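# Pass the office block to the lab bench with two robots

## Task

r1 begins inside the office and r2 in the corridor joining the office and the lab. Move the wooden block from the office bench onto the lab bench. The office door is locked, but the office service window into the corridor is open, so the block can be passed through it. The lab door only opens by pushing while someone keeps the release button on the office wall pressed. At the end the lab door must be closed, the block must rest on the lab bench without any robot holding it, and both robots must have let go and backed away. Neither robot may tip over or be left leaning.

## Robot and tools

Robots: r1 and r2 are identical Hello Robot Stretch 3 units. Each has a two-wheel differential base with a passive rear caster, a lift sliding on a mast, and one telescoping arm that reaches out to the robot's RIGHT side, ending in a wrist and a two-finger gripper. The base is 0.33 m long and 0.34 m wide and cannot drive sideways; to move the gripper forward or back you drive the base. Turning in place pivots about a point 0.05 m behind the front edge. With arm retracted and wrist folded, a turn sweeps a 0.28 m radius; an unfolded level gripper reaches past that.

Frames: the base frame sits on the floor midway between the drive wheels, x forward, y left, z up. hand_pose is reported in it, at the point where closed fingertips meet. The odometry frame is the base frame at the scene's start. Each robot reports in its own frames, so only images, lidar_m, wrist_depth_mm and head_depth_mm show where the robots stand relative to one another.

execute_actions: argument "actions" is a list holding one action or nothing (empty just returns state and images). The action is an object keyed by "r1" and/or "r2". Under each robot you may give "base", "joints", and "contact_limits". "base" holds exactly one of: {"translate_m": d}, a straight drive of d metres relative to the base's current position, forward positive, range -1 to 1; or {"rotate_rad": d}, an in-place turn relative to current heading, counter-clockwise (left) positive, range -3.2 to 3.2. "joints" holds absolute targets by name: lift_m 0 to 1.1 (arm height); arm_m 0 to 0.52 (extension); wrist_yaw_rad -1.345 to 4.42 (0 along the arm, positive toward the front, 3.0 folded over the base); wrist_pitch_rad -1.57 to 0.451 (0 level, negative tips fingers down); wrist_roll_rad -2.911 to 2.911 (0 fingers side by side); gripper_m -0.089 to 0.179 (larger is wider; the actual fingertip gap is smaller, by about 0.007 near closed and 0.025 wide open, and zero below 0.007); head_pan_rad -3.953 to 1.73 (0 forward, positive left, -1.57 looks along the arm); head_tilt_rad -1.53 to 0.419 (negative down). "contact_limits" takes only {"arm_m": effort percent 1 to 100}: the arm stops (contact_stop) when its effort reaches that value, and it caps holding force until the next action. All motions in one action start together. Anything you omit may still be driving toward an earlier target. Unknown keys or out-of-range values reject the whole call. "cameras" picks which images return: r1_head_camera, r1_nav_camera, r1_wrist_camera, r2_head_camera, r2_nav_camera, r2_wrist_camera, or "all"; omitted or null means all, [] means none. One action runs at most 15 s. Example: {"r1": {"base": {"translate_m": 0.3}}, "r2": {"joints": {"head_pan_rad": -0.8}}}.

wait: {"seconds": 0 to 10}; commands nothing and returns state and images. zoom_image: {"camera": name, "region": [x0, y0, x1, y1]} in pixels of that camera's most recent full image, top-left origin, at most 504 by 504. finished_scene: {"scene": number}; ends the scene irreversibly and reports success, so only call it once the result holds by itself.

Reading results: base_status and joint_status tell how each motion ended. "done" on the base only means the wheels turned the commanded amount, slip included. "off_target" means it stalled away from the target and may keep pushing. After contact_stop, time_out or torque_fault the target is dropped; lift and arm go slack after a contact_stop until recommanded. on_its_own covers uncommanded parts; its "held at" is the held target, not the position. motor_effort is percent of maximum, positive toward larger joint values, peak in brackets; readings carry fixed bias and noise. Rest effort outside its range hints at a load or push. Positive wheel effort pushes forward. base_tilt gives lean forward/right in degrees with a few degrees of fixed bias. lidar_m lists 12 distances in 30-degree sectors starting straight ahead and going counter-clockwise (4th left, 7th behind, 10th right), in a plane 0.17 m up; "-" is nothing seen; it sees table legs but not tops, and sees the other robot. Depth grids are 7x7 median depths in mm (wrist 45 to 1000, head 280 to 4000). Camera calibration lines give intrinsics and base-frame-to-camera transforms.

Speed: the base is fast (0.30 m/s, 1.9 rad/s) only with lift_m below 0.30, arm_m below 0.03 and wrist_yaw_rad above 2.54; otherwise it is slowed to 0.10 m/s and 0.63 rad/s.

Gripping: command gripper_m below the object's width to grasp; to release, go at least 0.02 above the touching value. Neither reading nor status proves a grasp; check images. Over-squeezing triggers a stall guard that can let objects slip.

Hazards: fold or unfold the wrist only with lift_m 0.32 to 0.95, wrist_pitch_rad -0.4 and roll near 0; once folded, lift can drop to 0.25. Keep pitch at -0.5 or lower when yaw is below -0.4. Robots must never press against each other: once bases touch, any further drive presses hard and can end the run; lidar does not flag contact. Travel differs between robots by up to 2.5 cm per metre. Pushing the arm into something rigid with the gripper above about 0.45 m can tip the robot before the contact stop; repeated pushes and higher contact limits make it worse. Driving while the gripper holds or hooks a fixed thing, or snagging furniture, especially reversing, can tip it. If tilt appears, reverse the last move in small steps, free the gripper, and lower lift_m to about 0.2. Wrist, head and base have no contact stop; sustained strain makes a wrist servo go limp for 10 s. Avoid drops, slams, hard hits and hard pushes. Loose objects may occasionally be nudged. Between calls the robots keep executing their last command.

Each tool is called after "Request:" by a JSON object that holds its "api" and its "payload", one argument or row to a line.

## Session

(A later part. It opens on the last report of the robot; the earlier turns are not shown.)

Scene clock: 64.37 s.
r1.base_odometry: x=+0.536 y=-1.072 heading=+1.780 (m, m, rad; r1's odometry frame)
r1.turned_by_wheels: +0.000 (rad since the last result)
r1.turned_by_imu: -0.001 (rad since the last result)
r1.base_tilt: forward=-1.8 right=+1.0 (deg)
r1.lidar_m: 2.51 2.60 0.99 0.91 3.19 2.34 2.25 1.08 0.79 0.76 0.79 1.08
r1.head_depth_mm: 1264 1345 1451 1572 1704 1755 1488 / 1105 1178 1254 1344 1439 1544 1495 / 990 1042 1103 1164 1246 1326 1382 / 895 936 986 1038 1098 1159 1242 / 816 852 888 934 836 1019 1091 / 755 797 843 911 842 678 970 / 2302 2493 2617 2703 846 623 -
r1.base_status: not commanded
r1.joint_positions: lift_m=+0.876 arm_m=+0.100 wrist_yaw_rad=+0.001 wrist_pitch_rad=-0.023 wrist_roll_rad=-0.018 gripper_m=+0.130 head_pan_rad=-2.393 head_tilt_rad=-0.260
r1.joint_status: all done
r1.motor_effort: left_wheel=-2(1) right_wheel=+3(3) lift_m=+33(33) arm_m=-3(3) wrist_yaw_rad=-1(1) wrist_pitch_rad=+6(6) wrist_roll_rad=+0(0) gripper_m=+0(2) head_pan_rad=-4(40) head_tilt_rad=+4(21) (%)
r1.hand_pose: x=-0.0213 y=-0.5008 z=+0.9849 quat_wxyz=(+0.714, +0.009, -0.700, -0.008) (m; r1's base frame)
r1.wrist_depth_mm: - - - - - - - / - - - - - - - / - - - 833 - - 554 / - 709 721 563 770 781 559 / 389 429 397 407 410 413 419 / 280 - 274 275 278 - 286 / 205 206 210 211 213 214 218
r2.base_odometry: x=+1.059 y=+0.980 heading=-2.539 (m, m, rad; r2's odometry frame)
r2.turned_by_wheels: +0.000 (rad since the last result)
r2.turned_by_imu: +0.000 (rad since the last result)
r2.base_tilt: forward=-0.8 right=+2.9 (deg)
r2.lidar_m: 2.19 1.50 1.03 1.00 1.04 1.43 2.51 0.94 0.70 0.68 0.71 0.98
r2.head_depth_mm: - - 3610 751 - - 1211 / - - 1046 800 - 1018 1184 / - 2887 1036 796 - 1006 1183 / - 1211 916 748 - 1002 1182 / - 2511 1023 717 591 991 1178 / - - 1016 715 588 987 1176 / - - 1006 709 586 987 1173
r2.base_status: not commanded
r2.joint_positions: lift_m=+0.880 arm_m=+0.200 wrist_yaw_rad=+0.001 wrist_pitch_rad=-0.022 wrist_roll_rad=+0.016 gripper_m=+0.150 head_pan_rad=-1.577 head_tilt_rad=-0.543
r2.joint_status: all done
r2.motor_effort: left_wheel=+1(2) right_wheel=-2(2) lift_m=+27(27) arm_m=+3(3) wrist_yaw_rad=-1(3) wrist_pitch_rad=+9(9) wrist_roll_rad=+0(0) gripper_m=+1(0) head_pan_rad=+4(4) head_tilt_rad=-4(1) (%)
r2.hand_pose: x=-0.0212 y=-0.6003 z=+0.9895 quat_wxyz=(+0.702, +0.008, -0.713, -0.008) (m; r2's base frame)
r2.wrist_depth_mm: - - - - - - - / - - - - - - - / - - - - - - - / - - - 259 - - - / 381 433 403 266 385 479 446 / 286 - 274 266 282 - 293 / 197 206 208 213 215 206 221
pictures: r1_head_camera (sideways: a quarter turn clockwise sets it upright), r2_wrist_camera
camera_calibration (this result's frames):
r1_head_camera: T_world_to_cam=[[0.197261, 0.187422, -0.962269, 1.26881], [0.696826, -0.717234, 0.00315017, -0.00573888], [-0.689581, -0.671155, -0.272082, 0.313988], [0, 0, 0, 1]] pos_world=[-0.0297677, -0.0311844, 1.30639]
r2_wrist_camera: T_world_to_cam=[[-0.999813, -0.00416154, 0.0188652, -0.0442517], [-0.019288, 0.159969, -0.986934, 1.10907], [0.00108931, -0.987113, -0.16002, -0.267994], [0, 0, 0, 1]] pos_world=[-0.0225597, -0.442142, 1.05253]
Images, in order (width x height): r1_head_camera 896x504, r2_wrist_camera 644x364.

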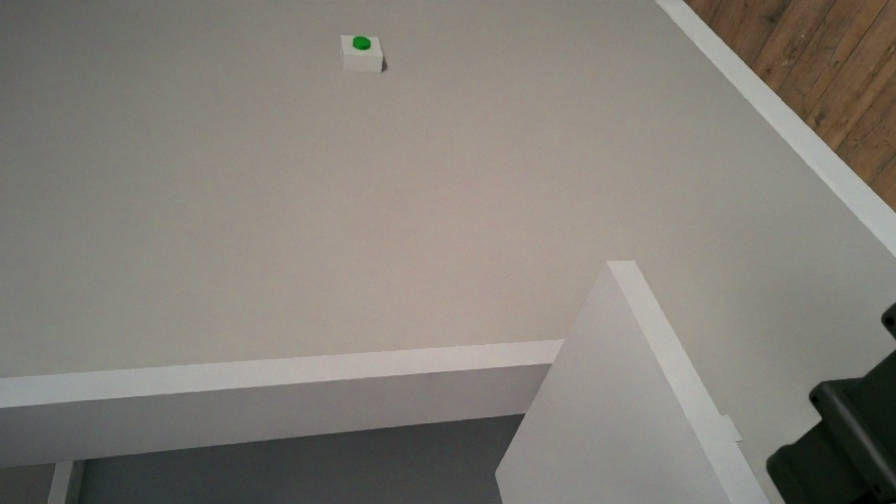

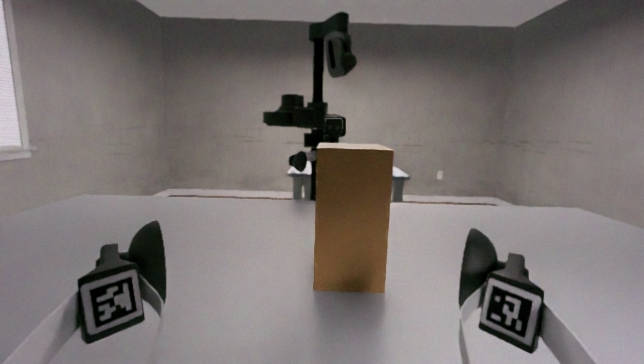

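Request:
{"api": "execute_actions", "payload": {
  "actions": [
    {"r1":{"base":{"translate_m":-0.25},"joints":{"lift_m":1.0,"gripper_m":0,"head_pan_rad":-1.7}},"r2":{"base":{"translate_m":-0.035},"joints":{"arm_m":0.335}}}
  ],
  "cameras": ["r2_wrist_camera"]
}}

Request:
{"api": "execute_actions", "payload": {
  "actions": [
    {"r1":{"base":{"translate_m":-0.12}},"r2":{"joints":{"gripper_m":0.015}}}
  ],
  "cameras": []
}}

Request:
{"api": "execute_actions", "payload": {
  "actions": [
    {"r1":{"base":{"translate_m":-0.06}},"r2":{"joints":{"lift_m":0.93}}}
  ],
  "cameras": []
}}

Request:
{"api": "execute_actions", "payload": {
  "actions": [
    {"r1":{"base":{"translate_m":-0.28}},"r2":{"joints":{"arm_m":0}}}
  ],
  "cameras": ["r2_wrist_camera"]
}}

Scene clock: 68.13 s.
r1.base_odometry: x=+0.588 y=-1.316 heading=+1.779 (m, m, rad; r1's odometry frame)
r1.turned_by_wheels: +0.000 (rad since the last result)
r1.turned_by_imu: -0.001 (rad since the last result)
r1.base_tilt: forward=-1.8 right=+1.0 (deg)
r1.lidar_m: 2.76 2.87 1.12 0.90 2.84 2.08 2.00 1.07 0.79 0.76 0.79 1.08
r1.head_depth_mm: 645 678 719 764 - - - / 710 730 747 765 - - - / 2219 2378 2521 2604 - - 925 / 2185 2298 2416 2559 - - - / 2173 2271 2410 2532 838 614 887 / 2170 2282 1560 2468 835 594 874 / 2151 2243 2333 1008 787 598 864
r1.base_status: done
r1.joint_positions: lift_m=+1.000 arm_m=+0.100 wrist_yaw_rad=+0.001 wrist_pitch_rad=-0.023 wrist_roll_rad=-0.018 gripper_m=+0.000 head_pan_rad=-1.707 head_tilt_rad=-0.260
r1.joint_status: all done
r1.motor_effort: left_wheel=-2(7) right_wheel=+2(3) lift_m=+50(52) arm_m=-3(3) wrist_yaw_rad=-1(1) wrist_pitch_rad=+6(6) wrist_roll_rad=+0(0) gripper_m=-3(82) head_pan_rad=+3(41) head_tilt_rad=+5(4) (%)
r1.hand_pose: x=-0.0213 y=-0.5008 z=+1.1084 quat_wxyz=(+0.714, +0.009, -0.700, -0.008) (m; r1's base frame)
r1.wrist_depth_mm: - - - - - 401 398 / - - - - - 407 409 / - - - - - 415 425 / - - - - - 430 437 / 761 479 783 - 795 442 446 / 522 476 575 - 548 462 466 / 406 406 391 412 412 467 475
r2.base_odometry: x=+1.088 y=+1.000 heading=-2.539 (m, m, rad; r2's odometry frame)
r2.turned_by_wheels: +0.000 (rad since the last result)
r2.turned_by_imu: +0.001 (rad since the last result)
r2.base_tilt: forward=-0.9 right=+2.9 (deg)
r2.lidar_m: 2.22 1.50 1.03 1.00 1.04 1.44 2.50 0.94 0.70 0.67 0.70 0.98
r2.head_depth_mm: - - 3612 752 - - 1197 / - - 2497 - 579 997 1186 / - 2882 3807 - 576 992 1175 / - 2818 3804 - 573 991 1180 / - - 1025 717 590 990 1176 / 1330 - 1014 714 588 988 1172 / - - 1006 708 585 986 1168
r2.base_status: done
r2.joint_positions: lift_m=+0.880 arm_m=+0.335 wrist_yaw_rad=+0.001 wrist_pitch_rad=-0.021 wrist_roll_rad=+0.016 gripper_m=+0.150 head_pan_rad=-1.577 head_tilt_rad=-0.543
r2.joint_status: all done
r2.motor_effort: left_wheel=+2(4) right_wheel=-2(8) lift_m=+26(27) arm_m=+3(4) wrist_yaw_rad=-2(2) wrist_pitch_rad=+8(9) wrist_roll_rad=+0(0) gripper_m=+1(0) head_pan_rad=+4(4) head_tilt_rad=-2(2) (%)
r2.hand_pose: x=-0.0213 y=-0.7353 z=+0.9895 quat_wxyz=(+0.702, +0.008, -0.713, -0.008) (m; r2's base frame)
r2.wrist_depth_mm: - - - - - - - / - - - - - - - / - - - - - - - / - - 143 120 - - - / 384 424 125 123 415 - 444 / 283 - 128 126 284 - 293 / 196 207 133 131 214 206 220
pictures: r2_wrist_camera
camera_calibration (this result's frames):
r2_wrist_camera: T_world_to_cam=[[-0.999814, -0.00405353, 0.0188653, -0.0447619], [-0.0192708, 0.159944, -0.986938, 1.13066], [0.000983178, -0.987118, -0.159993, -0.40129], [0, 0, 0, 1]] pos_world=[-0.0225702, -0.577145, 1.05253]
Images, in order (width x height): r2_wrist_camera 644x364.

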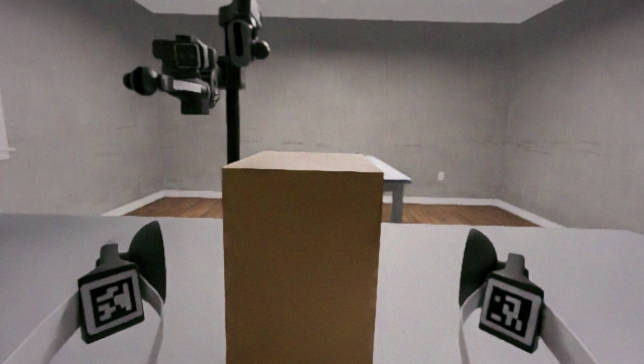

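Scene clock: 70.30 s.
r1.base_odometry: x=+0.613 y=-1.434 heading=+1.779 (m, m, rad; r1's odometry frame)
r1.turned_by_wheels: +0.000 (rad since the last result)
r1.turned_by_imu: -0.001 (rad since the last result)
r1.base_tilt: forward=-1.8 right=+1.0 (deg)
r1.lidar_m: 2.88 3.00 1.19 0.91 2.66 1.96 1.88 1.07 0.79 0.76 0.79 1.08
r1.head_depth_mm: 648 682 720 760 - - - / 643 675 712 751 - - - / 633 667 707 745 - - 926 / 2202 2290 2449 2580 - - - / 2203 2288 2403 2535 840 615 885 / 2158 2275 2392 2508 843 596 871 / 2172 2245 1562 2459 846 593 866
r1.base_status: done
r1.joint_positions: lift_m=+1.000 arm_m=+0.100 wrist_yaw_rad=+0.001 wrist_pitch_rad=-0.023 wrist_roll_rad=-0.018 gripper_m=+0.000 head_pan_rad=-1.707 head_tilt_rad=-0.260
r1.joint_status: not commanded
r1.motor_effort: left_wheel=-3(6) right_wheel=+2(4) lift_m=+50(51) arm_m=-3(3) wrist_yaw_rad=-1(1) wrist_pitch_rad=+6(6) wrist_roll_rad=+0(0) gripper_m=-1(3) head_pan_rad=+3(3) head_tilt_rad=+4(4) (%)
r1.hand_pose: x=-0.0213 y=-0.5008 z=+1.1084 quat_wxyz=(+0.714, +0.009, -0.700, -0.008) (m; r1's base frame)
r1.wrist_depth_mm: - - - - 389 402 400 / - - - - 408 412 415 / - - - - 412 424 419 / - 725 - - 421 433 435 / 481 699 775 - 436 444 455 / 476 536 574 - 448 455 463 / 409 405 387 411 460 470 476
r2.base_odometry: x=+1.088 y=+1.000 heading=-2.539 (m, m, rad; r2's odometry frame)
r2.turned_by_wheels: +0.000 (rad since the last result)
r2.turned_by_imu: +0.000 (rad since the last result)
r2.base_tilt: forward=-0.9 right=+2.8 (deg)
r2.lidar_m: 2.22 1.51 1.03 1.00 1.04 1.43 2.50 0.95 0.70 0.68 0.71 0.98
r2.head_depth_mm: - - 3627 752 - - 1193 / - - 2505 - 578 999 1190 / - 2901 3792 - 576 994 1183 / - 2837 3804 - 573 991 1179 / - - 1026 715 590 992 1177 / - - 1015 713 589 988 1172 / 1346 - 1007 708 586 985 1170
r2.base_status: not commanded
r2.joint_positions: lift_m=+0.880 arm_m=+0.335 wrist_yaw_rad=+0.001 wrist_pitch_rad=-0.021 wrist_roll_rad=+0.016 gripper_m=+0.016 head_pan_rad=-1.577 head_tilt_rad=-0.543
r2.joint_status: all done
r2.motor_effort: left_wheel=+2(2) right_wheel=-3(3) lift_m=+26(26) arm_m=+2(3) wrist_yaw_rad=-2(2) wrist_pitch_rad=+8(9) wrist_roll_rad=+0(0) gripper_m=-17(92) head_pan_rad=+4(3) head_tilt_rad=-2(3) (%)
r2.hand_pose: x=-0.0212 y=-0.7354 z=+0.9895 quat_wxyz=(+0.702, +0.008, -0.713, -0.008) (m; r2's base frame)
r2.wrist_depth_mm: - - - - - - - / - 675 - - - - - / - - - - - - - / - - - 122 - - - / 388 393 125 124 389 435 444 / 264 269 128 128 129 290 295 / 205 206 190 132 203 217 220
pictures: none
No camera images: the call's "cameras" was empty. Leave "cameras" out to get every camera's image.

Scene clock: 72.43 s.
r1.base_odometry: x=+0.625 y=-1.493 heading=+1.779 (m, m, rad; r1's odometry frame)
r1.turned_by_wheels: +0.000 (rad since the last result)
r1.turned_by_imu: -0.001 (rad since the last result)
r1.base_tilt: forward=-1.8 right=+1.0 (deg)
r1.lidar_m: 2.94 1.27 0.92 0.92 2.58 1.89 1.82 1.07 0.79 0.76 0.78 1.08
r1.head_depth_mm: 648 681 721 763 - - - / 643 674 712 752 - - - / 637 668 707 746 - - 930 / 635 669 703 748 - - - / 2173 2277 2427 2515 837 617 884 / 2157 2267 2387 2486 841 592 873 / 2141 2217 1612 2496 847 595 865
r1.base_status: done
r1.joint_positions: lift_m=+1.000 arm_m=+0.100 wrist_yaw_rad=+0.001 wrist_pitch_rad=-0.023 wrist_roll_rad=-0.018 gripper_m=+0.000 head_pan_rad=-1.707 head_tilt_rad=-0.260
r1.joint_status: not commanded
r1.motor_effort: left_wheel=-2(7) right_wheel=+2(4) lift_m=+51(51) arm_m=-3(3) wrist_yaw_rad=+0(1) wrist_pitch_rad=+6(6) wrist_roll_rad=+0(0) gripper_m=-3(2) head_pan_rad=+3(3) head_tilt_rad=+4(4) (%)
r1.hand_pose: x=-0.0213 y=-0.5008 z=+1.1084 quat_wxyz=(+0.714, +0.009, -0.700, -0.008) (m; r1's base frame)
r1.wrist_depth_mm: - - - - 395 399 398 / - - - - 406 408 413 / - - - - 416 420 421 / 636 - - - 425 432 431 / 593 762 781 554 438 441 447 / 525 539 574 - 453 458 458 / 403 409 395 431 469 471 472
r2.base_odometry: x=+1.088 y=+1.000 heading=-2.539 (m, m, rad; r2's odometry frame)
r2.turned_by_wheels: +0.000 (rad since the last result)
r2.turned_by_imu: +0.000 (rad since the last result)
r2.base_tilt: forward=-0.7 right=+3.0 (deg)
r2.lidar_m: 2.22 1.50 1.03 0.99 1.04 1.44 2.50 0.95 0.70 0.68 0.70 0.98
r2.head_depth_mm: - - 3840 - - 1019 1186 / - - - 683 579 1000 1185 / - 2880 - 669 575 993 1184 / - 2838 - 664 574 993 1176 / - - 1022 718 590 990 1180 / - - 1017 713 588 990 1172 / 1420 - 1007 710 585 984 1172
r2.base_status: not commanded
r2.joint_positions: lift_m=+0.930 arm_m=+0.335 wrist_yaw_rad=+0.001 wrist_pitch_rad=-0.046 wrist_roll_rad=+0.016 gripper_m=+0.016 head_pan_rad=-1.577 head_tilt_rad=-0.543
r2.joint_status: all done
r2.motor_effort: left_wheel=+2(2) right_wheel=-2(3) lift_m=+51(51) arm_m=+3(3) wrist_yaw_rad=-1(2) wrist_pitch_rad=+18(19) wrist_roll_rad=+0(0) gripper_m=-17(18) head_pan_rad=+4(4) head_tilt_rad=-2(3) (%)
r2.hand_pose: x=-0.0212 y=-0.7345 z=+1.0323 quat_wxyz=(+0.701, +0.017, -0.712, -0.016) (m; r2's base frame)
r2.wrist_depth_mm: - - - - - - - / - 893 - - - - - / - - - - - - - / - - - 123 - - - / - - 125 125 - - - / 338 349 128 128 128 365 373 / 262 265 246 131 260 276 283
pictures: none
No camera images: the call's "cameras" was empty. Leave "cameras" out to get every camera's image.

Scene clock: 76.17 s.
r1.base_odometry: x=+0.683 y=-1.766 heading=+1.779 (m, m, rad; r1's odometry frame)
r1.turned_by_wheels: +0.000 (rad since the last result)
r1.turned_by_imu: -0.001 (rad since the last result)
r1.base_tilt: forward=-1.8 right=+1.0 (deg)
r1.lidar_m: 2.89 1.44 1.02 1.95 2.19 1.61 1.55 1.07 0.79 0.76 0.79 1.08
r1.head_depth_mm: 646 680 719 760 - - - / 642 676 712 751 - - - / 636 670 705 744 - - 923 / 630 661 701 736 - - - / 626 657 695 731 781 829 886 / 621 652 688 725 773 819 873 / 615 645 677 715 760 811 863
r1.base_status: done
r1.joint_positions: lift_m=+1.000 arm_m=+0.100 wrist_yaw_rad=+0.001 wrist_pitch_rad=-0.023 wrist_roll_rad=-0.018 gripper_m=+0.000 head_pan_rad=-1.707 head_tilt_rad=-0.260
r1.joint_status: not commanded
r1.motor_effort: left_wheel=-2(8) right_wheel=+2(3) lift_m=+51(50) arm_m=-3(3) wrist_yaw_rad=-1(0) wrist_pitch_rad=+6(6) wrist_roll_rad=+0(0) gripper_m=-2(3) head_pan_rad=+3(3) head_tilt_rad=+4(5) (%)
r1.hand_pose: x=-0.0213 y=-0.5008 z=+1.1084 quat_wxyz=(+0.714, +0.009, -0.700, -0.008) (m; r1's base frame)
r1.wrist_depth_mm: - 384 384 390 394 399 400 / - 392 399 399 403 408 412 / - 400 410 409 412 420 421 / - 413 417 427 424 431 437 / 752 424 423 428 434 443 448 / 522 429 439 - 455 458 467 / 401 448 454 458 470 471 483
r2.base_odometry: x=+1.088 y=+1.000 heading=-2.539 (m, m, rad; r2's odometry frame)
r2.turned_by_wheels: +0.000 (rad since the last result)
r2.turned_by_imu: +0.000 (rad since the last result)
r2.base_tilt: forward=-0.9 right=+2.8 (deg)
r2.lidar_m: 2.22 1.50 1.03 0.99 1.04 1.43 2.50 0.95 0.70 0.68 0.70 0.98
r2.head_depth_mm: - - 3620 733 581 - - / - - 1049 730 578 - - / - 2882 1039 725 - - - / - 2850 1034 415 412 - - / - - 1022 719 589 990 1181 / - - 1017 712 589 989 1175 / - - 1007 709 586 987 1172
r2.base_status: not commanded
r2.joint_positions: lift_m=+0.930 arm_m=+0.002 wrist_yaw_rad=+0.001 wrist_pitch_rad=-0.047 wrist_roll_rad=+0.016 gripper_m=+0.016 head_pan_rad=-1.577 head_tilt_rad=-0.543
r2.joint_status: all done
joint sent to its limit — the command would take r2.arm_m past its lower limit, so that joint was sent only as far as its limit.
r2.motor_effort: left_wheel=+2(1) right_wheel=-2(3) lift_m=+51(51) arm_m=-3(3) wrist_yaw_rad=-1(1) wrist_pitch_rad=+19(19) wrist_roll_rad=+0(0) gripper_m=-17(17) head_pan_rad=+4(4) head_tilt_rad=-3(3) (%)
r2.hand_pose: x=-0.0213 y=-0.4018 z=+1.0321 quat_wxyz=(+0.701, +0.017, -0.712, -0.017) (m; r2's base frame)
r2.wrist_depth_mm: - - - - - - 520 / 931 - - - - - 515 / 887 - - - - - 513 / - - 681 123 - - 509 / 479 485 126 125 482 542 483 / 343 344 127 129 129 366 375 / 265 267 247 131 268 284 287
pictures: r2_wrist_camera
camera_calibration (this result's frames):
r2_wrist_camera: T_world_to_cam=[[-0.999814, -0.00449128, 0.0187731, -0.0443072], [-0.0192803, 0.185325, -0.982488, 1.12498], [0.000933497, -0.982667, -0.185377, -0.037199], [0, 0, 0, 1]] pos_world=[-0.0225743, -0.245241, 1.09922]
Images, in order (width x height): r2_wrist_camera 644x364.

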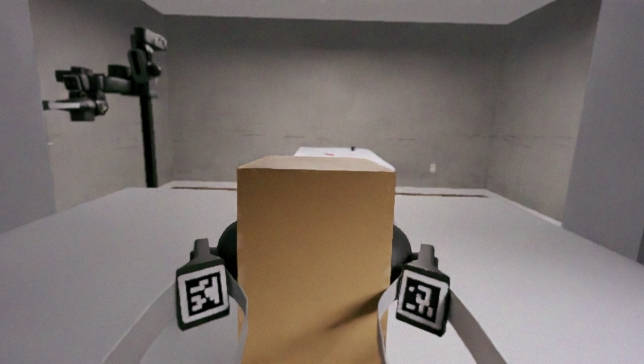

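Request:
{"api": "execute_actions", "payload": {
  "actions": [
    {"r1":{"base":{"translate_m":-0.5}},"r2":{"base":{"translate_m":0.6},"joints":{"wrist_yaw_rad":3.0,"wrist_pitch_rad":-0.4,"lift_m":0.29,"head_pan_rad":0,"head_tilt_rad":-0.6}}}
  ],
  "cameras": ["r2_wrist_camera","r1_wrist_camera","r1_head_camera"]
}}

Scene clock: 83.63 s.
r1.base_odometry: x=+0.787 y=-2.256 heading=+1.779 (m, m, rad; r1's odometry frame)
r1.turned_by_wheels: +0.000 (rad since the last result)
r1.turned_by_imu: -0.002 (rad since the last result)
r1.base_tilt: forward=-1.8 right=+1.0 (deg)
r1.lidar_m: 2.89 1.33 1.41 3.55 1.48 1.09 1.04 1.07 0.79 0.76 0.78 1.08
r1.head_depth_mm: 645 680 718 759 - - - / 642 676 712 751 - - - / 636 669 703 721 - - 923 / 631 662 699 729 - - - / 625 656 693 732 771 832 883 / 619 650 684 725 768 816 871 / 615 644 680 718 760 807 862
r1.base_status: done
r1.joint_positions: lift_m=+1.000 arm_m=+0.100 wrist_yaw_rad=+0.001 wrist_pitch_rad=-0.023 wrist_roll_rad=-0.018 gripper_m=+0.000 head_pan_rad=-1.707 head_tilt_rad=-0.260
r1.joint_status: not commanded
r1.motor_effort: left_wheel=-1(8) right_wheel=+2(2) lift_m=+50(51) arm_m=-3(3) wrist_yaw_rad=-1(1) wrist_pitch_rad=+6(6) wrist_roll_rad=+0(0) gripper_m=-2(2) head_pan_rad=+3(3) head_tilt_rad=+4(4) (%)
r1.hand_pose: x=-0.0213 y=-0.5008 z=+1.1084 quat_wxyz=(+0.714, +0.009, -0.700, -0.008) (m; r1's base frame)
r1.wrist_depth_mm: 377 382 384 385 391 391 397 / 388 394 394 395 401 403 414 / 397 401 402 408 408 417 419 / 412 413 414 419 385 430 433 / 419 424 426 427 436 440 441 / 432 439 440 - 456 456 465 / 448 447 453 460 469 473 475
r2.base_odometry: x=+0.593 y=+0.660 heading=-2.539 (m, m, rad; r2's odometry frame)
r2.turned_by_wheels: +0.000 (rad since the last result)
r2.turned_by_imu: -0.001 (rad since the last result)
r2.base_tilt: forward=-0.7 right=+2.7 (deg)
r2.lidar_m: 1.62 1.40 1.11 0.98 1.03 1.42 2.48 0.96 0.71 0.69 0.71 0.99
r2.head_depth_mm: 1395 1542 1726 1876 1768 1488 1268 / 1392 1539 1724 1953 1808 1484 1258 / 1386 1545 1725 1954 1802 1486 1258 / 1393 1538 1718 1948 1794 1474 1251 / 1390 1529 1714 1946 1788 1463 1251 / 1385 1531 1706 1948 1774 1471 1250 / 1386 1530 1705 1935 1766 1457 1240
r2.base_status: done
r2.joint_positions: lift_m=+0.290 arm_m=+0.002 wrist_yaw_rad=+2.999 wrist_pitch_rad=-0.440 wrist_roll_rad=+0.016 gripper_m=+0.016 head_pan_rad=-0.007 head_tilt_rad=-0.594
r2.joint_status: all done
r2.motor_effort: left_wheel=+1(10) right_wheel=-2(9) lift_m=+29(51) arm_m=-3(3) wrist_yaw_rad=+0(2) wrist_pitch_rad=+16(19) wrist_roll_rad=+0(0) gripper_m=-17(17) head_pan_rad=+3(37) head_tilt_rad=-2(8) (%)
r2.hand_pose: x=+0.0103 y=+0.0724 z=+0.2981 quat_wxyz=(+0.204, +0.704, +0.103, +0.672) (m; r2's base frame)
r2.wrist_depth_mm: 844 - 885 - - - - / 885 - 950 - - - - / 864 - 920 984 - - - / 728 699 137 122 719 768 771 / 583 581 125 124 586 602 620 / 483 494 127 128 129 511 516 / 443 - 131 131 419 439 440
pictures: r1_head_camera (sideways: a quarter turn clockwise sets it upright), r1_wrist_camera, r2_wrist_camera
camera_calibration (this result's frames):
r1_head_camera: T_world_to_cam=[[0.0339653, 0.269963, -0.962271, 1.26981], [0.993502, -0.113769, 0.00314995, -0.00754833], [-0.108627, -0.956126, -0.272073, 0.310432], [0, 0, 0, 1]] pos_world=[-0.00190909, -0.0468488, 1.30639]
r1_wrist_camera: T_world_to_cam=[[-0.998392, 0.0222751, 0.0521208, -0.0721096], [-0.04808, 0.154165, -0.986875, 1.20983], [-0.0300179, -0.987794, -0.152846, -0.163438], [0, 0, 0, 1]] pos_world=[-0.0187313, -0.346349, 1.17272]
r2_wrist_camera: T_world_to_cam=[[0.991136, -0.131889, 0.0159575, -0.00723279], [-0.0589555, -0.544296, -0.836819, 0.326376], [0.119053, 0.828461, -0.547247, 0.268116], [0, 0, 0, 1]] pos_world=[-0.00550963, -0.0454329, 0.419959]
Images, in order (width x height): r1_head_camera 896x504, r1_wrist_camera 644x364, r2_wrist_camera 644x364.

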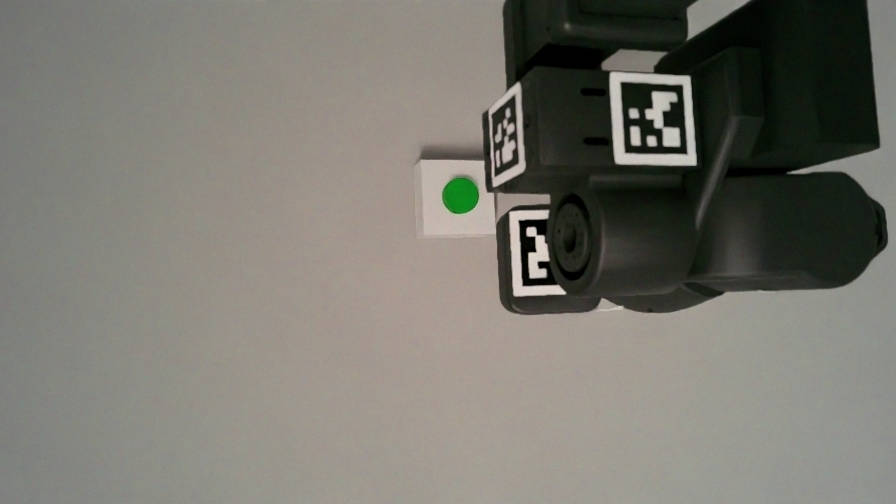

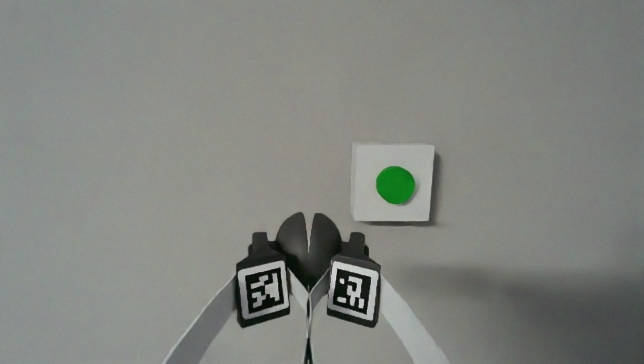

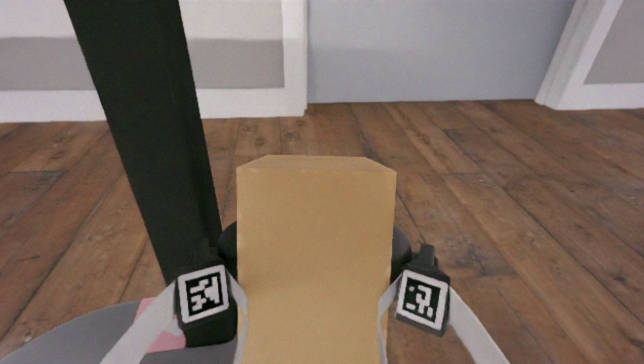

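Request:
{"api": "execute_actions", "payload": {
  "actions": [
    {"r1":{"base":{"translate_m":-0.09},"joints":{"arm_m":0.26}},"r2":{"base":{"translate_m":0.62}}}
  ],
  "cameras": []
}}

Request:
{"api": "execute_actions", "payload": {
  "actions": [
    {"r2":{"base":{"rotate_rad":1.56}}}
  ],
  "cameras": ["r2_nav_camera","r1_wrist_camera"]
}}

Scene clock: 87.57 s.
r1.base_odometry: x=+0.805 y=-2.344 heading=+1.779 (m, m, rad; r1's odometry frame)
r1.turned_by_wheels: +0.000 (rad since the last result)
r1.turned_by_imu: -0.001 (rad since the last result)
r1.base_tilt: forward=-1.8 right=+1.0 (deg)
r1.lidar_m: 2.89 1.40 1.54 3.55 1.36 0.99 0.96 0.99 0.78 0.76 0.78 1.07
r1.head_depth_mm: 646 679 717 753 - 868 926 / 640 673 712 737 808 852 915 / 635 669 703 734 - 845 902 / 630 660 698 - - 834 894 / 623 656 692 727 777 827 879 / 619 650 688 725 764 816 875 / 616 646 680 717 760 807 865
r1.base_status: done
r1.joint_positions: lift_m=+1.000 arm_m=+0.260 wrist_yaw_rad=+0.001 wrist_pitch_rad=-0.023 wrist_roll_rad=-0.018 gripper_m=+0.000 head_pan_rad=-1.707 head_tilt_rad=-0.260
r1.joint_status: all done
r1.motor_effort: left_wheel=-1(8) right_wheel=+2(3) lift_m=+51(50) arm_m=+2(1) wrist_yaw_rad=-1(1) wrist_pitch_rad=+6(6) wrist_roll_rad=+0(0) gripper_m=-3(3) head_pan_rad=+3(3) head_tilt_rad=+5(4) (%)
r1.hand_pose: x=-0.0213 y=-0.6603 z=+1.1084 quat_wxyz=(+0.714, +0.009, -0.700, -0.008) (m; r1's base frame)
r1.wrist_depth_mm: 230 231 233 235 238 240 242 / 236 238 241 243 244 246 249 / 239 243 244 248 251 256 257 / 249 252 252 215 258 261 264 / 255 258 259 211 265 267 272 / 262 265 267 - 274 278 280 / 273 272 277 280 284 286 290
r2.base_odometry: x=+0.083 y=+0.309 heading=-2.539 (m, m, rad; r2's odometry frame)
r2.turned_by_wheels: +0.000 (rad since the last result)
r2.turned_by_imu: -0.001 (rad since the last result)
r2.base_tilt: forward=-0.8 right=+2.9 (deg)
r2.lidar_m: 1.00 1.04 1.04 1.06 1.10 1.41 2.61 0.97 0.72 0.69 0.72 1.00
r2.head_depth_mm: 841 931 1042 1184 1368 1487 1266 / 840 928 1038 1177 1358 1482 1264 / 840 928 1038 1176 1359 1486 1259 / 839 929 1037 1174 1354 1479 1261 / 837 926 1037 1174 1362 1475 1250 / 834 924 1031 1174 1352 1461 1244 / 834 925 1031 1169 1348 1464 1241
r2.base_status: done
r2.joint_positions: lift_m=+0.290 arm_m=+0.002 wrist_yaw_rad=+2.999 wrist_pitch_rad=-0.440 wrist_roll_rad=+0.016 gripper_m=+0.016 head_pan_rad=-0.007 head_tilt_rad=-0.594
r2.joint_status: not commanded
r2.motor_effort: left_wheel=+2(10) right_wheel=-3(7) lift_m=+29(29) arm_m=-3(3) wrist_yaw_rad=+0(0) wrist_pitch_rad=+16(16) wrist_roll_rad=+0(0) gripper_m=-17(17) head_pan_rad=+4(3) head_tilt_rad=-2(2) (%)
r2.hand_pose: x=+0.0102 y=+0.0725 z=+0.2981 quat_wxyz=(+0.204, +0.704, +0.103, +0.672) (m; r2's base frame)
r2.wrist_depth_mm: 790 - 943 - 948 - - / 876 - - - - - - / 910 - 947 970 - - 929 / 697 723 137 122 716 764 777 / 571 575 124 125 584 613 618 / 485 490 128 128 129 513 514 / 439 - 131 131 423 443 446
pictures: none
No camera images: the call's "cameras" was empty. Leave "cameras" out to get every camera's image.

Scene clock: 89.73 s.
r1.base_odometry: x=+0.805 y=-2.344 heading=+1.779 (m, m, rad; r1's odometry frame)
r1.turned_by_wheels: +0.000 (rad since the last result)
r1.turned_by_imu: +0.000 (rad since the last result)
r1.base_tilt: forward=-1.8 right=+1.0 (deg)
r1.lidar_m: 2.88 1.40 1.55 3.55 1.36 0.99 0.96 0.99 0.79 0.76 0.79 1.08
r1.head_depth_mm: 643 679 716 754 - 868 925 / 640 672 711 739 809 852 917 / 634 667 705 734 - 842 908 / 629 661 699 - - 837 895 / 624 656 691 724 778 827 882 / 618 650 686 722 768 818 871 / 615 644 680 718 760 806 863
r1.base_status: not commanded
r1.joint_positions: lift_m=+1.000 arm_m=+0.260 wrist_yaw_rad=+0.001 wrist_pitch_rad=-0.023 wrist_roll_rad=-0.018 gripper_m=+0.000 head_pan_rad=-1.707 head_tilt_rad=-0.260
r1.joint_status: not commanded
r1.motor_effort: left_wheel=-1(2) right_wheel=+2(2) lift_m=+50(51) arm_m=+2(2) wrist_yaw_rad=-1(0) wrist_pitch_rad=+6(6) wrist_roll_rad=+0(0) gripper_m=-3(3) head_pan_rad=+3(3) head_tilt_rad=+4(4) (%)
r1.hand_pose: x=-0.0213 y=-0.6603 z=+1.1084 quat_wxyz=(+0.714, +0.009, -0.700, -0.008) (m; r1's base frame)
r1.wrist_depth_mm: 229 232 234 238 239 240 243 / 235 237 238 241 244 247 249 / 242 244 245 246 251 254 255 / 249 250 252 215 258 260 263 / 255 258 257 211 265 268 272 / 264 266 267 - 275 277 278 / 272 272 278 280 283 284 289
r2.base_odometry: x=+0.083 y=+0.309 heading=-0.979 (m, m, rad; r2's odometry frame)
r2.turned_by_wheels: +1.560 (rad since the last result)
r2.turned_by_imu: +1.566 (rad since the last result)
r2.base_tilt: forward=-0.7 right=+2.8 (deg)
r2.lidar_m: 1.06 1.10 1.39 2.66 0.99 0.72 0.69 0.72 0.99 1.00 1.04 1.04
r2.head_depth_mm: 891 977 1062 1162 1341 1473 1263 / 892 984 1108 1252 1393 1485 1262 / 891 986 1104 1252 1450 1484 1257 / 890 984 1100 1250 1445 1472 1256 / 886 980 1091 1247 1438 1470 1252 / 882 981 1090 1239 1432 1466 1246 / 881 976 1088 1236 1426 1457 1241
r2.base_status: done
r2.joint_positions: lift_m=+0.290 arm_m=+0.002 wrist_yaw_rad=+2.999 wrist_pitch_rad=-0.440 wrist_roll_rad=+0.016 gripper_m=+0.016 head_pan_rad=-0.007 head_tilt_rad=-0.594
r2.joint_status: not commanded
r2.motor_effort: left_wheel=-3(11) right_wheel=+2(13) lift_m=+29(29) arm_m=-3(3) wrist_yaw_rad=+0(0) wrist_pitch_rad=+16(16) wrist_roll_rad=+0(0) gripper_m=-17(17) head_pan_rad=+3(4) head_tilt_rad=-2(2) (%)
r2.hand_pose: x=+0.0102 y=+0.0724 z=+0.2981 quat_wxyz=(+0.204, +0.704, +0.103, +0.672) (m; r2's base frame)
r2.wrist_depth_mm: 962 - - - - - 984 / - - - - - - - / 854 - 962 976 - - 922 / 702 718 137 123 713 748 764 / 572 576 125 125 572 603 616 / 487 495 127 128 128 508 518 / 433 - 131 131 418 446 447
pictures: r1_wrist_camera, r2_nav_camera (sideways: a quarter turn counterclockwise sets it upright)
camera_calibration (this result's frames):
r1_wrist_camera: T_world_to_cam=[[-0.998392, 0.0222761, 0.0521204, -0.0685563], [-0.04808, 0.154147, -0.986877, 1.23441], [-0.030018, -0.987797, -0.152828, -0.320991], [0, 0, 0, 1]] pos_world=[-0.0187313, -0.505827, 1.17273]
r2_nav_camera: T_world_to_cam=[[0.553496, -0.0199398, 0.832613, -1.04049], [0.0153363, -0.9993, -0.0341268, 0.0923587], [0.832711, 0.0316583, -0.552802, 0.666407], [0, 0, 0, 1]] pos_world=[0.019567, 0.0504496, 1.23787]
Images, in order (width x height): r1_wrist_camera 644x364, r2_nav_camera 672x504.

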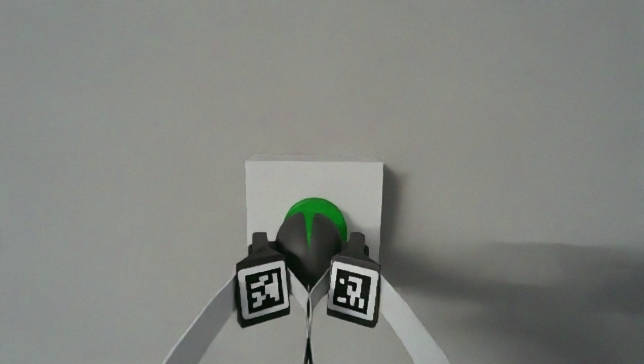

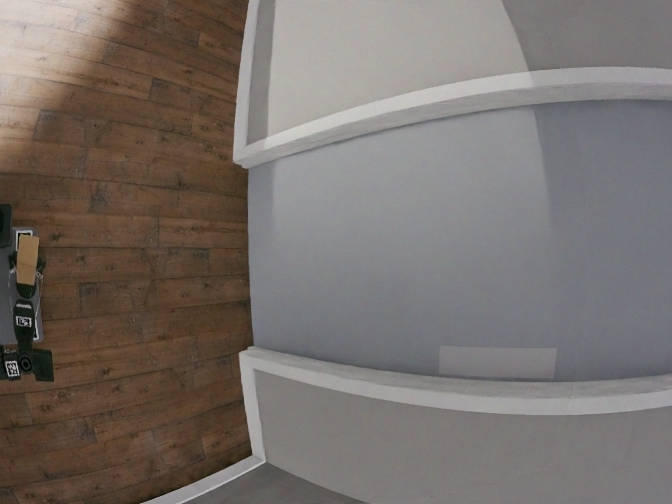

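Request:
{"api": "execute_actions", "payload": {
  "actions": [
    {"r1":{"joints":{"arm_m":0.29}},"r2":{"base":{"translate_m":0.96},"joints":{"wrist_yaw_rad":3.1}}}
  ],
  "cameras": ["r2_nav_camera","r1_wrist_camera"]
}}

Scene clock: 94.87 s.
r1.base_odometry: x=+0.805 y=-2.344 heading=+1.779 (m, m, rad; r1's odometry frame)
r1.turned_by_wheels: +0.000 (rad since the last result)
r1.turned_by_imu: -0.001 (rad since the last result)
r1.base_tilt: forward=-1.8 right=+1.0 (deg)
r1.lidar_m: 2.88 1.40 1.54 3.55 1.36 0.99 0.96 0.99 0.78 0.76 0.79 1.08
r1.head_depth_mm: 647 680 719 755 - 866 926 / 640 675 708 741 804 855 913 / 634 667 706 753 806 842 902 / 631 661 700 - 801 834 891 / 626 656 692 726 780 825 882 / 620 651 687 724 768 816 872 / 615 646 680 719 760 812 865
r1.base_status: not commanded
r1.joint_positions: lift_m=+1.000 arm_m=+0.289 wrist_yaw_rad=+0.001 wrist_pitch_rad=-0.023 wrist_roll_rad=-0.018 gripper_m=+0.000 head_pan_rad=-1.707 head_tilt_rad=-0.260
r1.joint_status: all done
r1.motor_effort: left_wheel=-2(2) right_wheel=+3(2) lift_m=+50(50) arm_m=+5(7) wrist_yaw_rad=+0(1) wrist_pitch_rad=+6(6) wrist_roll_rad=+0(0) gripper_m=-2(1) head_pan_rad=+3(2) head_tilt_rad=+4(4) (%)
r1.hand_pose: x=-0.0213 y=-0.6901 z=+1.1084 quat_wxyz=(+0.714, +0.009, -0.700, -0.008) (m; r1's base frame)
r1.wrist_depth_mm: 203 204 206 208 208 213 213 / 207 209 211 214 215 218 220 / 213 216 217 219 220 224 226 / 218 221 220 186 227 228 232 / 226 228 228 183 233 235 239 / 232 235 235 - 241 243 246 / 240 242 246 245 249 251 254
r2.base_odometry: x=+0.618 y=-0.488 heading=-0.979 (m, m, rad; r2's odometry frame)
r2.turned_by_wheels: +0.000 (rad since the last result)
r2.turned_by_imu: -0.002 (rad since the last result)
r2.base_tilt: forward=-0.9 right=+3.1 (deg)
r2.lidar_m: - - 0.15 0.38 2.35 1.72 1.66 1.43 1.04 0.37 0.15 -
r2.head_depth_mm: - - - - - - - / - - - - - - - / - - - - - - - / - - - - - - - / - - - - - - - / - - - - - - - / - - - - - - -
r2.base_status: done
r2.joint_positions: lift_m=+0.290 arm_m=+0.002 wrist_yaw_rad=+3.099 wrist_pitch_rad=-0.440 wrist_roll_rad=+0.016 gripper_m=+0.016 head_pan_rad=-0.007 head_tilt_rad=-0.594
r2.joint_status: all done
r2.motor_effort: left_wheel=-3(8) right_wheel=+2(11) lift_m=+29(29) arm_m=-3(3) wrist_yaw_rad=+0(3) wrist_pitch_rad=+16(16) wrist_roll_rad=+0(0) gripper_m=-17(17) head_pan_rad=+4(4) head_tilt_rad=-3(2) (%)
r2.hand_pose: x=-0.0117 y=+0.0745 z=+0.2981 quat_wxyz=(+0.171, +0.698, +0.138, +0.681) (m; r2's base frame)
r2.wrist_depth_mm: - - - 535 330 182 126 / - - - 583 326 181 125 / 865 926 924 636 332 181 126 / 712 726 122 123 270 183 126 / 570 583 125 125 246 183 125 / 481 509 127 128 129 183 126 / 430 - 131 131 297 172 126
pictures: r1_wrist_camera, r2_nav_camera (sideways: a quarter turn counterclockwise sets it upright)
camera_calibration (this result's frames):
r1_wrist_camera: T_world_to_cam=[[-0.998392, 0.0222594, 0.0521247, -0.0679058], [-0.0480812, 0.154329, -0.986849, 1.23904], [-0.0300111, -0.987769, -0.153011, -0.350156], [0, 0, 0, 1]] pos_world=[-0.0187306, -0.535582, 1.17271]
r2_nav_camera: T_world_to_cam=[[0.553499, -0.0199381, 0.832611, -1.04049], [0.0153394, -0.9993, -0.0341269, 0.0923589], [0.832708, 0.031661, -0.552806, 0.666411], [0, 0, 0, 1]] pos_world=[0.0195666, 0.0504496, 1.23787]
Images, in order (width x height): r1_wrist_camera 644x364, r2_nav_camera 672x504.

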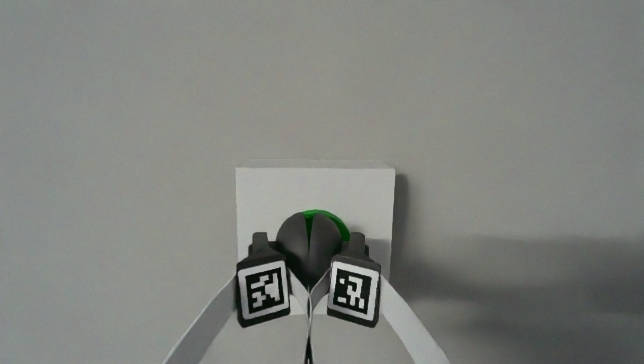

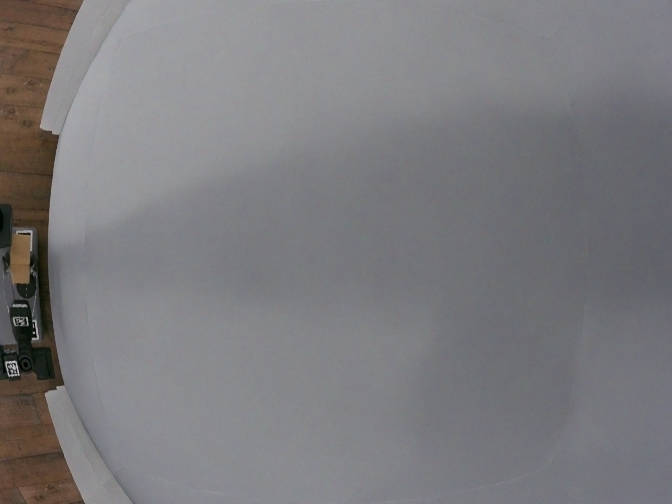

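Request:
{"api": "execute_actions", "payload": {
  "actions": [
    {"r1":{"joints":{"arm_m":0.295}},"r2":{"base":{"translate_m":0.1},"joints":{"lift_m":0.32}}}
  ],
  "cameras": ["r2_nav_camera"]
}}

Scene clock: 97.57 s.
r1.base_odometry: x=+0.805 y=-2.344 heading=+1.779 (m, m, rad; r1's odometry frame)
r1.turned_by_wheels: +0.000 (rad since the last result)
r1.turned_by_imu: -0.004 (rad since the last result)
r1.base_tilt: forward=-1.8 right=+0.9 (deg)
r1.lidar_m: 2.85 1.40 1.54 3.56 1.36 0.99 0.96 0.99 0.79 0.76 0.78 1.07
r1.head_depth_mm: 648 684 721 757 - 869 926 / 644 677 714 742 812 857 916 / 639 670 708 756 807 849 907 / 633 665 699 - 803 836 897 / 627 658 694 730 782 827 882 / 625 652 689 727 770 819 873 / 618 647 682 720 764 811 861
r1.base_status: not commanded
r1.joint_positions: lift_m=+1.000 arm_m=+0.294 wrist_yaw_rad=+0.005 wrist_pitch_rad=-0.030 wrist_roll_rad=-0.018 gripper_m=+0.000 head_pan_rad=-1.707 head_tilt_rad=-0.260
r1.joint_status: all done
r1.motor_effort: left_wheel=-1(3) right_wheel=+1(3) lift_m=+49(51) arm_m=+14(16) wrist_yaw_rad=-5(6) wrist_pitch_rad=+8(8) wrist_roll_rad=+0(0) gripper_m=-4(4) head_pan_rad=+3(3) head_tilt_rad=+4(4) (%)
r1.hand_pose: x=-0.0201 y=-0.6940 z=+1.1068 quat_wxyz=(+0.714, +0.013, -0.700, -0.009) (m; r1's base frame)
r1.wrist_depth_mm: 201 202 203 206 208 210 211 / 206 208 209 211 214 216 217 / 212 215 214 217 220 223 223 / 218 221 219 185 225 228 230 / 225 227 227 185 232 235 238 / 232 236 233 - 238 243 245 / 239 239 244 246 248 250 253
r2.base_odometry: x=+0.674 y=-0.571 heading=-0.979 (m, m, rad; r2's odometry frame)
r2.turned_by_wheels: +0.000 (rad since the last result)
r2.turned_by_imu: -0.006 (rad since the last result)
r2.base_tilt: forward=-0.8 right=+2.8 (deg)
r2.lidar_m: - - 0.15 0.19 2.50 1.82 1.75 1.43 1.04 0.37 0.15 -
r2.head_depth_mm: - - - - - - - / - - - - - - - / - - - - - - - / - - - - - - - / - - - - - - - / - - - - - - - / - - - - - - -
r2.base_status: done
r2.joint_positions: lift_m=+0.320 arm_m=+0.002 wrist_yaw_rad=+3.100 wrist_pitch_rad=-0.440 wrist_roll_rad=+0.016 gripper_m=+0.016 head_pan_rad=-0.003 head_tilt_rad=-0.593
r2.joint_status: all done
r2.motor_effort: left_wheel=+3(52) right_wheel=+0(34) lift_m=+51(53) arm_m=-3(3) wrist_yaw_rad=-1(2) wrist_pitch_rad=+16(16) wrist_roll_rad=+0(0) gripper_m=-17(17) head_pan_rad=+2(4) head_tilt_rad=-2(3) (%)
r2.hand_pose: x=-0.0121 y=+0.0745 z=+0.3272 quat_wxyz=(+0.170, +0.698, +0.139, +0.681) (m; r2's base frame)
r2.wrist_depth_mm: - - 526 455 198 126 93 / - - - 486 204 128 94 / 995 - 777 526 208 131 95 / 768 763 122 123 183 133 96 / 614 615 125 125 175 135 97 / 514 529 128 127 128 137 99 / 451 - 131 131 213 132 100
pictures: r2_nav_camera (sideways: a quarter turn counterclockwise sets it upright)
camera_calibration (this result's frames):
r2_nav_camera: T_world_to_cam=[[0.55306, -0.0175826, 0.832956, -1.04094], [0.0196104, -0.999226, -0.0341131, 0.0923148], [0.832911, 0.0352012, -0.552287, 0.665735], [0, 0, 0, 1]] pos_world=[0.0193918, 0.0505063, 1.23788]
Images, in order (width x height): r2_nav_camera 672x504.

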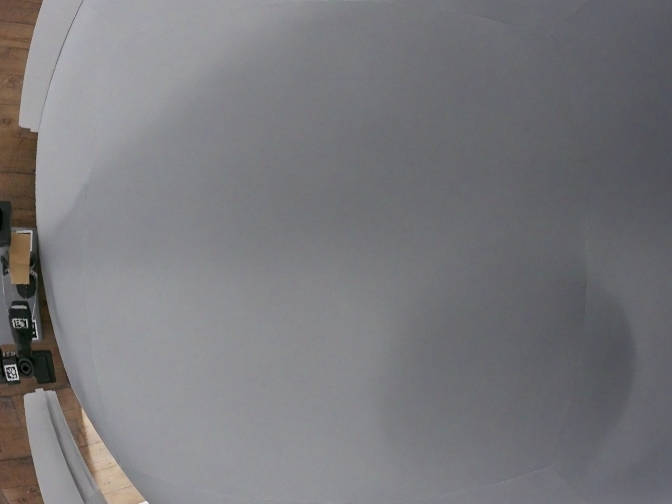

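Request:
{"api": "execute_actions", "payload": {
  "actions": [
    {"r1":{"joints":{"arm_m":0.292}},"r2":{"base":{"translate_m":0.7},"joints":{"head_pan_rad":-0.6,"head_tilt_rad":-0.4}}}
  ],
  "cameras": ["r2_nav_camera","r2_wrist_camera"]
}}

Scene clock: 105.73 s.
r1.base_odometry: x=+0.805 y=-2.344 heading=+1.779 (m, m, rad; r1's odometry frame)
r1.turned_by_wheels: +0.000 (rad since the last result)
r1.turned_by_imu: -0.002 (rad since the last result)
r1.base_tilt: forward=-1.8 right=+0.9 (deg)
r1.lidar_m: 2.84 1.40 1.54 3.56 1.36 0.99 0.96 0.99 0.78 0.76 0.79 1.07
r1.head_depth_mm: 648 686 720 755 - 870 926 / 642 677 712 741 807 854 918 / 636 670 706 756 809 840 908 / 631 663 697 - 801 840 894 / 628 657 692 726 779 827 882 / 620 654 688 726 768 816 874 / 616 647 680 719 761 807 865
r1.base_status: not commanded
r1.joint_positions: lift_m=+1.000 arm_m=+0.291 wrist_yaw_rad=+0.005 wrist_pitch_rad=-0.027 wrist_roll_rad=-0.018 gripper_m=+0.000 head_pan_rad=-1.707 head_tilt_rad=-0.260
r1.joint_status: all done
r1.motor_effort: left_wheel=-1(1) right_wheel=-1(1) lift_m=+49(49) arm_m=+5(14) wrist_yaw_rad=-5(5) wrist_pitch_rad=+7(8) wrist_roll_rad=+0(0) gripper_m=-3(5) head_pan_rad=+3(3) head_tilt_rad=+4(5) (%)
r1.hand_pose: x=-0.0201 y=-0.6919 z=+1.1075 quat_wxyz=(+0.714, +0.012, -0.700, -0.008) (m; r1's base frame)
r1.wrist_depth_mm: 203 203 207 207 209 211 212 / 207 208 211 212 214 217 217 / 214 214 216 218 220 222 224 / 219 220 221 186 225 228 230 / 227 227 227 183 232 236 238 / 232 234 236 - 241 241 246 / 238 242 245 245 248 251 253
r2.base_odometry: x=+1.064 y=-1.152 heading=-0.979 (m, m, rad; r2's odometry frame)
r2.turned_by_wheels: +0.000 (rad since the last result)
r2.turned_by_imu: -0.001 (rad since the last result)
r2.base_tilt: forward=-0.7 right=+2.8 (deg)
r2.lidar_m: 1.86 0.19 0.18 0.18 0.23 0.50 2.45 0.75 0.93 1.00 1.03 1.40
r2.head_depth_mm: 1051 1102 1157 1224 1288 1365 1379 / 1156 1218 1291 1366 1455 1550 1416 / 1287 1371 1461 1559 1664 1686 1420 / 1457 1559 1674 1799 1958 1729 1411 / 1678 1803 1956 2154 2162 1734 1411 / 1736 1858 2005 2154 2221 1732 1398 / 1640 1752 1870 2004 2109 1715 1399
r2.base_status: done
r2.joint_positions: lift_m=+0.320 arm_m=+0.002 wrist_yaw_rad=+3.100 wrist_pitch_rad=-0.440 wrist_roll_rad=+0.016 gripper_m=+0.016 head_pan_rad=-0.593 head_tilt_rad=-0.408
r2.joint_status: all done
r2.motor_effort: left_wheel=+6(55) right_wheel=+0(5) lift_m=+51(51) arm_m=-3(3) wrist_yaw_rad=-2(1) wrist_pitch_rad=+16(15) wrist_roll_rad=+0(0) gripper_m=-17(17) head_pan_rad=-3(33) head_tilt_rad=+3(15) (%)
r2.hand_pose: x=-0.0121 y=+0.0745 z=+0.3272 quat_wxyz=(+0.170, +0.698, +0.139, +0.681) (m; r2's base frame)
r2.wrist_depth_mm: 309 279 228 215 196 178 164 / 344 305 250 231 209 191 177 / 385 333 277 254 226 203 201 / 464 384 122 122 240 220 779 / 552 446 125 125 257 243 661 / 515 504 127 128 128 278 550 / 453 - 131 131 337 472 466
pictures: r2_nav_camera (sideways: a quarter turn counterclockwise sets it upright), r2_wrist_camera
camera_calibration (this result's frames):
r2_nav_camera: T_world_to_cam=[[0.314931, -0.231597, 0.920424, -1.15357], [-0.534914, -0.844393, -0.0294405, 0.0896219], [0.784018, -0.483076, -0.389811, 0.454621], [0, 0, 0, 1]] pos_world=[0.0548041, 0.0281294, 1.24163]
r2_wrist_camera: T_world_to_cam=[[0.999399, -0.0307851, 0.0159545, 0.00732775], [-0.00352183, -0.547877, -0.836551, 0.351419], [0.0344944, 0.835992, -0.547656, 0.28363], [0, 0, 0, 1]] pos_world=[-0.0158693, -0.0443524, 0.449194]
Images, in order (width x height): r2_nav_camera 672x504, r2_wrist_camera 644x364.

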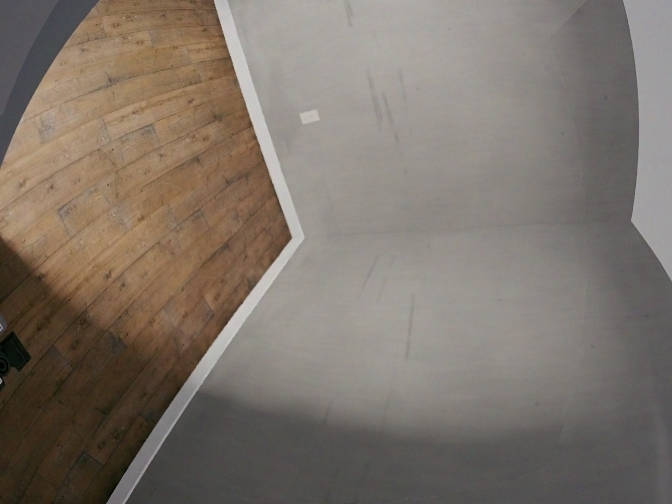

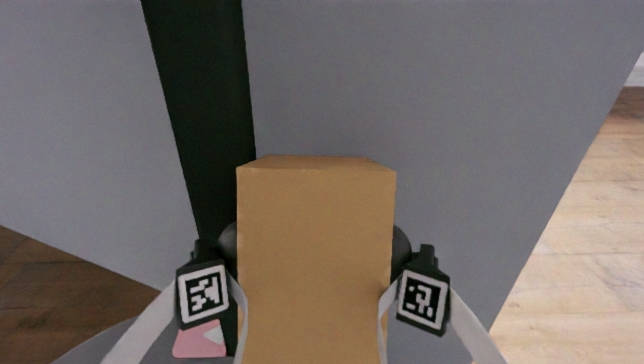

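Request:
{"api": "execute_actions", "payload": {
  "actions": [
    {"r2":{"base":{"translate_m":0.55},"joints":{"head_pan_rad":1.3}}}
  ],
  "cameras": ["r2_nav_camera","r2_head_camera"]
}}

Scene clock: 112.53 s.
r1.base_odometry: x=+0.805 y=-2.344 heading=+1.779 (m, m, rad; r1's odometry frame)
r1.turned_by_wheels: +0.000 (rad since the last result)
r1.turned_by_imu: -0.001 (rad since the last result)
r1.base_tilt: forward=-1.8 right=+1.0 (deg)
r1.lidar_m: 2.84 1.41 1.54 3.55 1.36 0.99 0.96 0.99 0.79 0.76 0.78 1.07
r1.head_depth_mm: 647 681 718 754 - 872 922 / 643 676 711 739 805 853 912 / 637 670 706 756 807 844 902 / 632 663 699 - 803 839 894 / 624 656 692 726 780 827 879 / 622 653 687 725 771 820 871 / 617 648 682 719 765 808 865
r1.base_status: not commanded
r1.joint_positions: lift_m=+1.000 arm_m=+0.291 wrist_yaw_rad=+0.005 wrist_pitch_rad=-0.027 wrist_roll_rad=-0.018 gripper_m=+0.000 head_pan_rad=-1.707 head_tilt_rad=-0.260
r1.joint_status: not commanded
r1.motor_effort: left_wheel=-1(0) right_wheel=-1(0) lift_m=+49(48) arm_m=+5(5) wrist_yaw_rad=-5(5) wrist_pitch_rad=+7(7) wrist_roll_rad=+0(0) gripper_m=-4(3) head_pan_rad=+3(3) head_tilt_rad=+4(4) (%)
r1.hand_pose: x=-0.0201 y=-0.6919 z=+1.1075 quat_wxyz=(+0.714, +0.012, -0.700, -0.008) (m; r1's base frame)
r1.wrist_depth_mm: 202 204 206 206 209 211 214 / 208 208 209 213 215 216 217 / 213 215 217 217 220 222 224 / 219 221 219 186 225 229 231 / 225 227 228 184 233 234 238 / 232 234 236 - 243 242 245 / 239 240 244 246 248 249 253
r2.base_odometry: x=+1.371 y=-1.608 heading=-0.979 (m, m, rad; r2's odometry frame)
r2.turned_by_wheels: +0.000 (rad since the last result)
r2.turned_by_imu: -0.001 (rad since the last result)
r2.base_tilt: forward=-0.8 right=+2.8 (deg)
r2.lidar_m: 1.30 1.35 1.09 1.05 1.08 1.26 1.21 1.26 1.03 0.99 1.03 1.36
r2.head_depth_mm: 1989 2041 2096 1432 2161 1648 1423 / 2350 2447 2412 1425 2255 1641 1418 / 2885 3019 3017 1325 2267 1646 1407 / 3431 3726 3889 1322 2239 1735 1405 / 3355 3594 3833 1308 2143 1717 1413 / 3294 3547 3776 1303 2124 1711 1402 / 3242 3406 3596 1285 2029 1707 1356
r2.base_status: done
r2.joint_positions: lift_m=+0.320 arm_m=+0.002 wrist_yaw_rad=+3.100 wrist_pitch_rad=-0.440 wrist_roll_rad=+0.016 gripper_m=+0.016 head_pan_rad=+1.293 head_tilt_rad=-0.408
r2.joint_status: all done
r2.motor_effort: left_wheel=-1(15) right_wheel=+0(6) lift_m=+51(51) arm_m=-3(3) wrist_yaw_rad=-1(0) wrist_pitch_rad=+16(16) wrist_roll_rad=+0(0) gripper_m=-17(17) head_pan_rad=+4(39) head_tilt_rad=+4(1) (%)
r2.hand_pose: x=-0.0121 y=+0.0744 z=+0.3272 quat_wxyz=(+0.170, +0.698, +0.139, +0.681) (m; r2's base frame)
r2.wrist_depth_mm: - - - - - - - / - - - - - - - / 970 - - - - - - / 748 750 122 123 758 816 812 / 614 617 125 125 626 656 667 / 514 523 127 128 129 556 548 / 450 - 131 131 446 476 477
pictures: r2_head_camera (sideways: a quarter turn clockwise sets it upright), r2_nav_camera (sideways: a quarter turn counterclockwise sets it upright)
camera_calibration (this result's frames):
r2_head_camera: T_world_to_cam=[[-0.104815, -0.375541, -0.92086, 1.21918], [-0.959694, 0.280997, -0.00535926, 0.016864], [0.260771, 0.883182, -0.389857, 0.466668], [0, 0, 0, 1]] pos_world=[0.0222793, 0.0409602, 1.30472]
r2_nav_camera: T_world_to_cam=[[0.122448, 0.37067, 0.920658, -1.1527], [0.968598, -0.246887, -0.0294237, 0.0804286], [0.216391, 0.89535, -0.38926, 0.457367], [0, 0, 0, 1]] pos_world=[-0.035728, 0.0376237, 1.24164]
Images, in order (width x height): r2_head_camera 896x504, r2_nav_camera 672x504.

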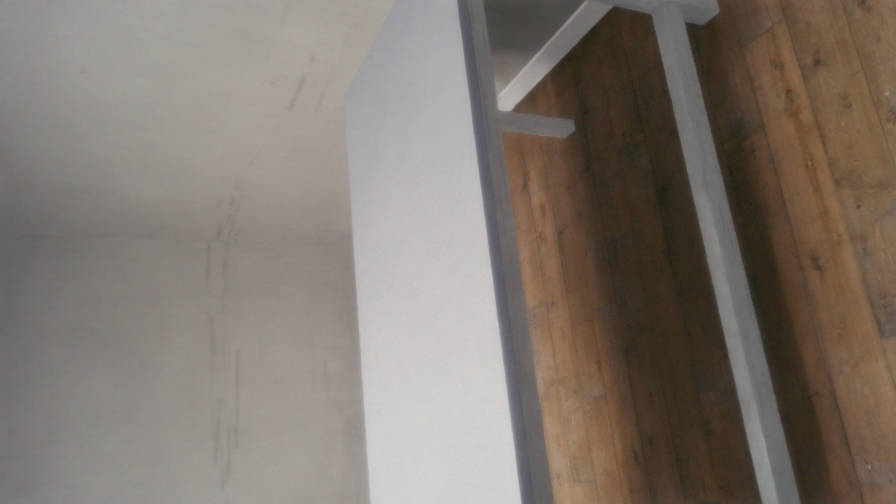

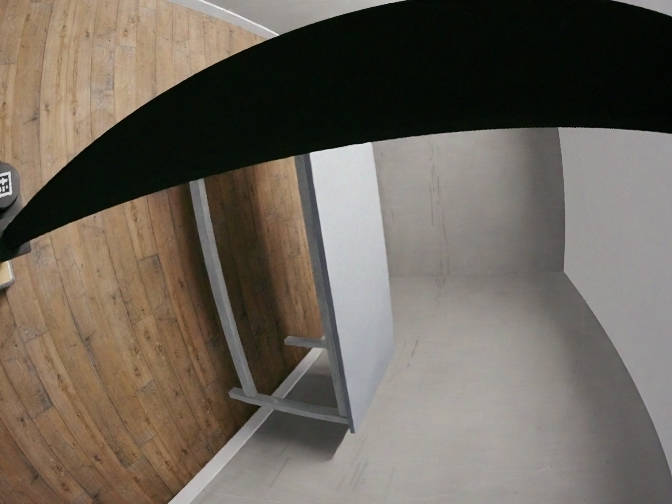

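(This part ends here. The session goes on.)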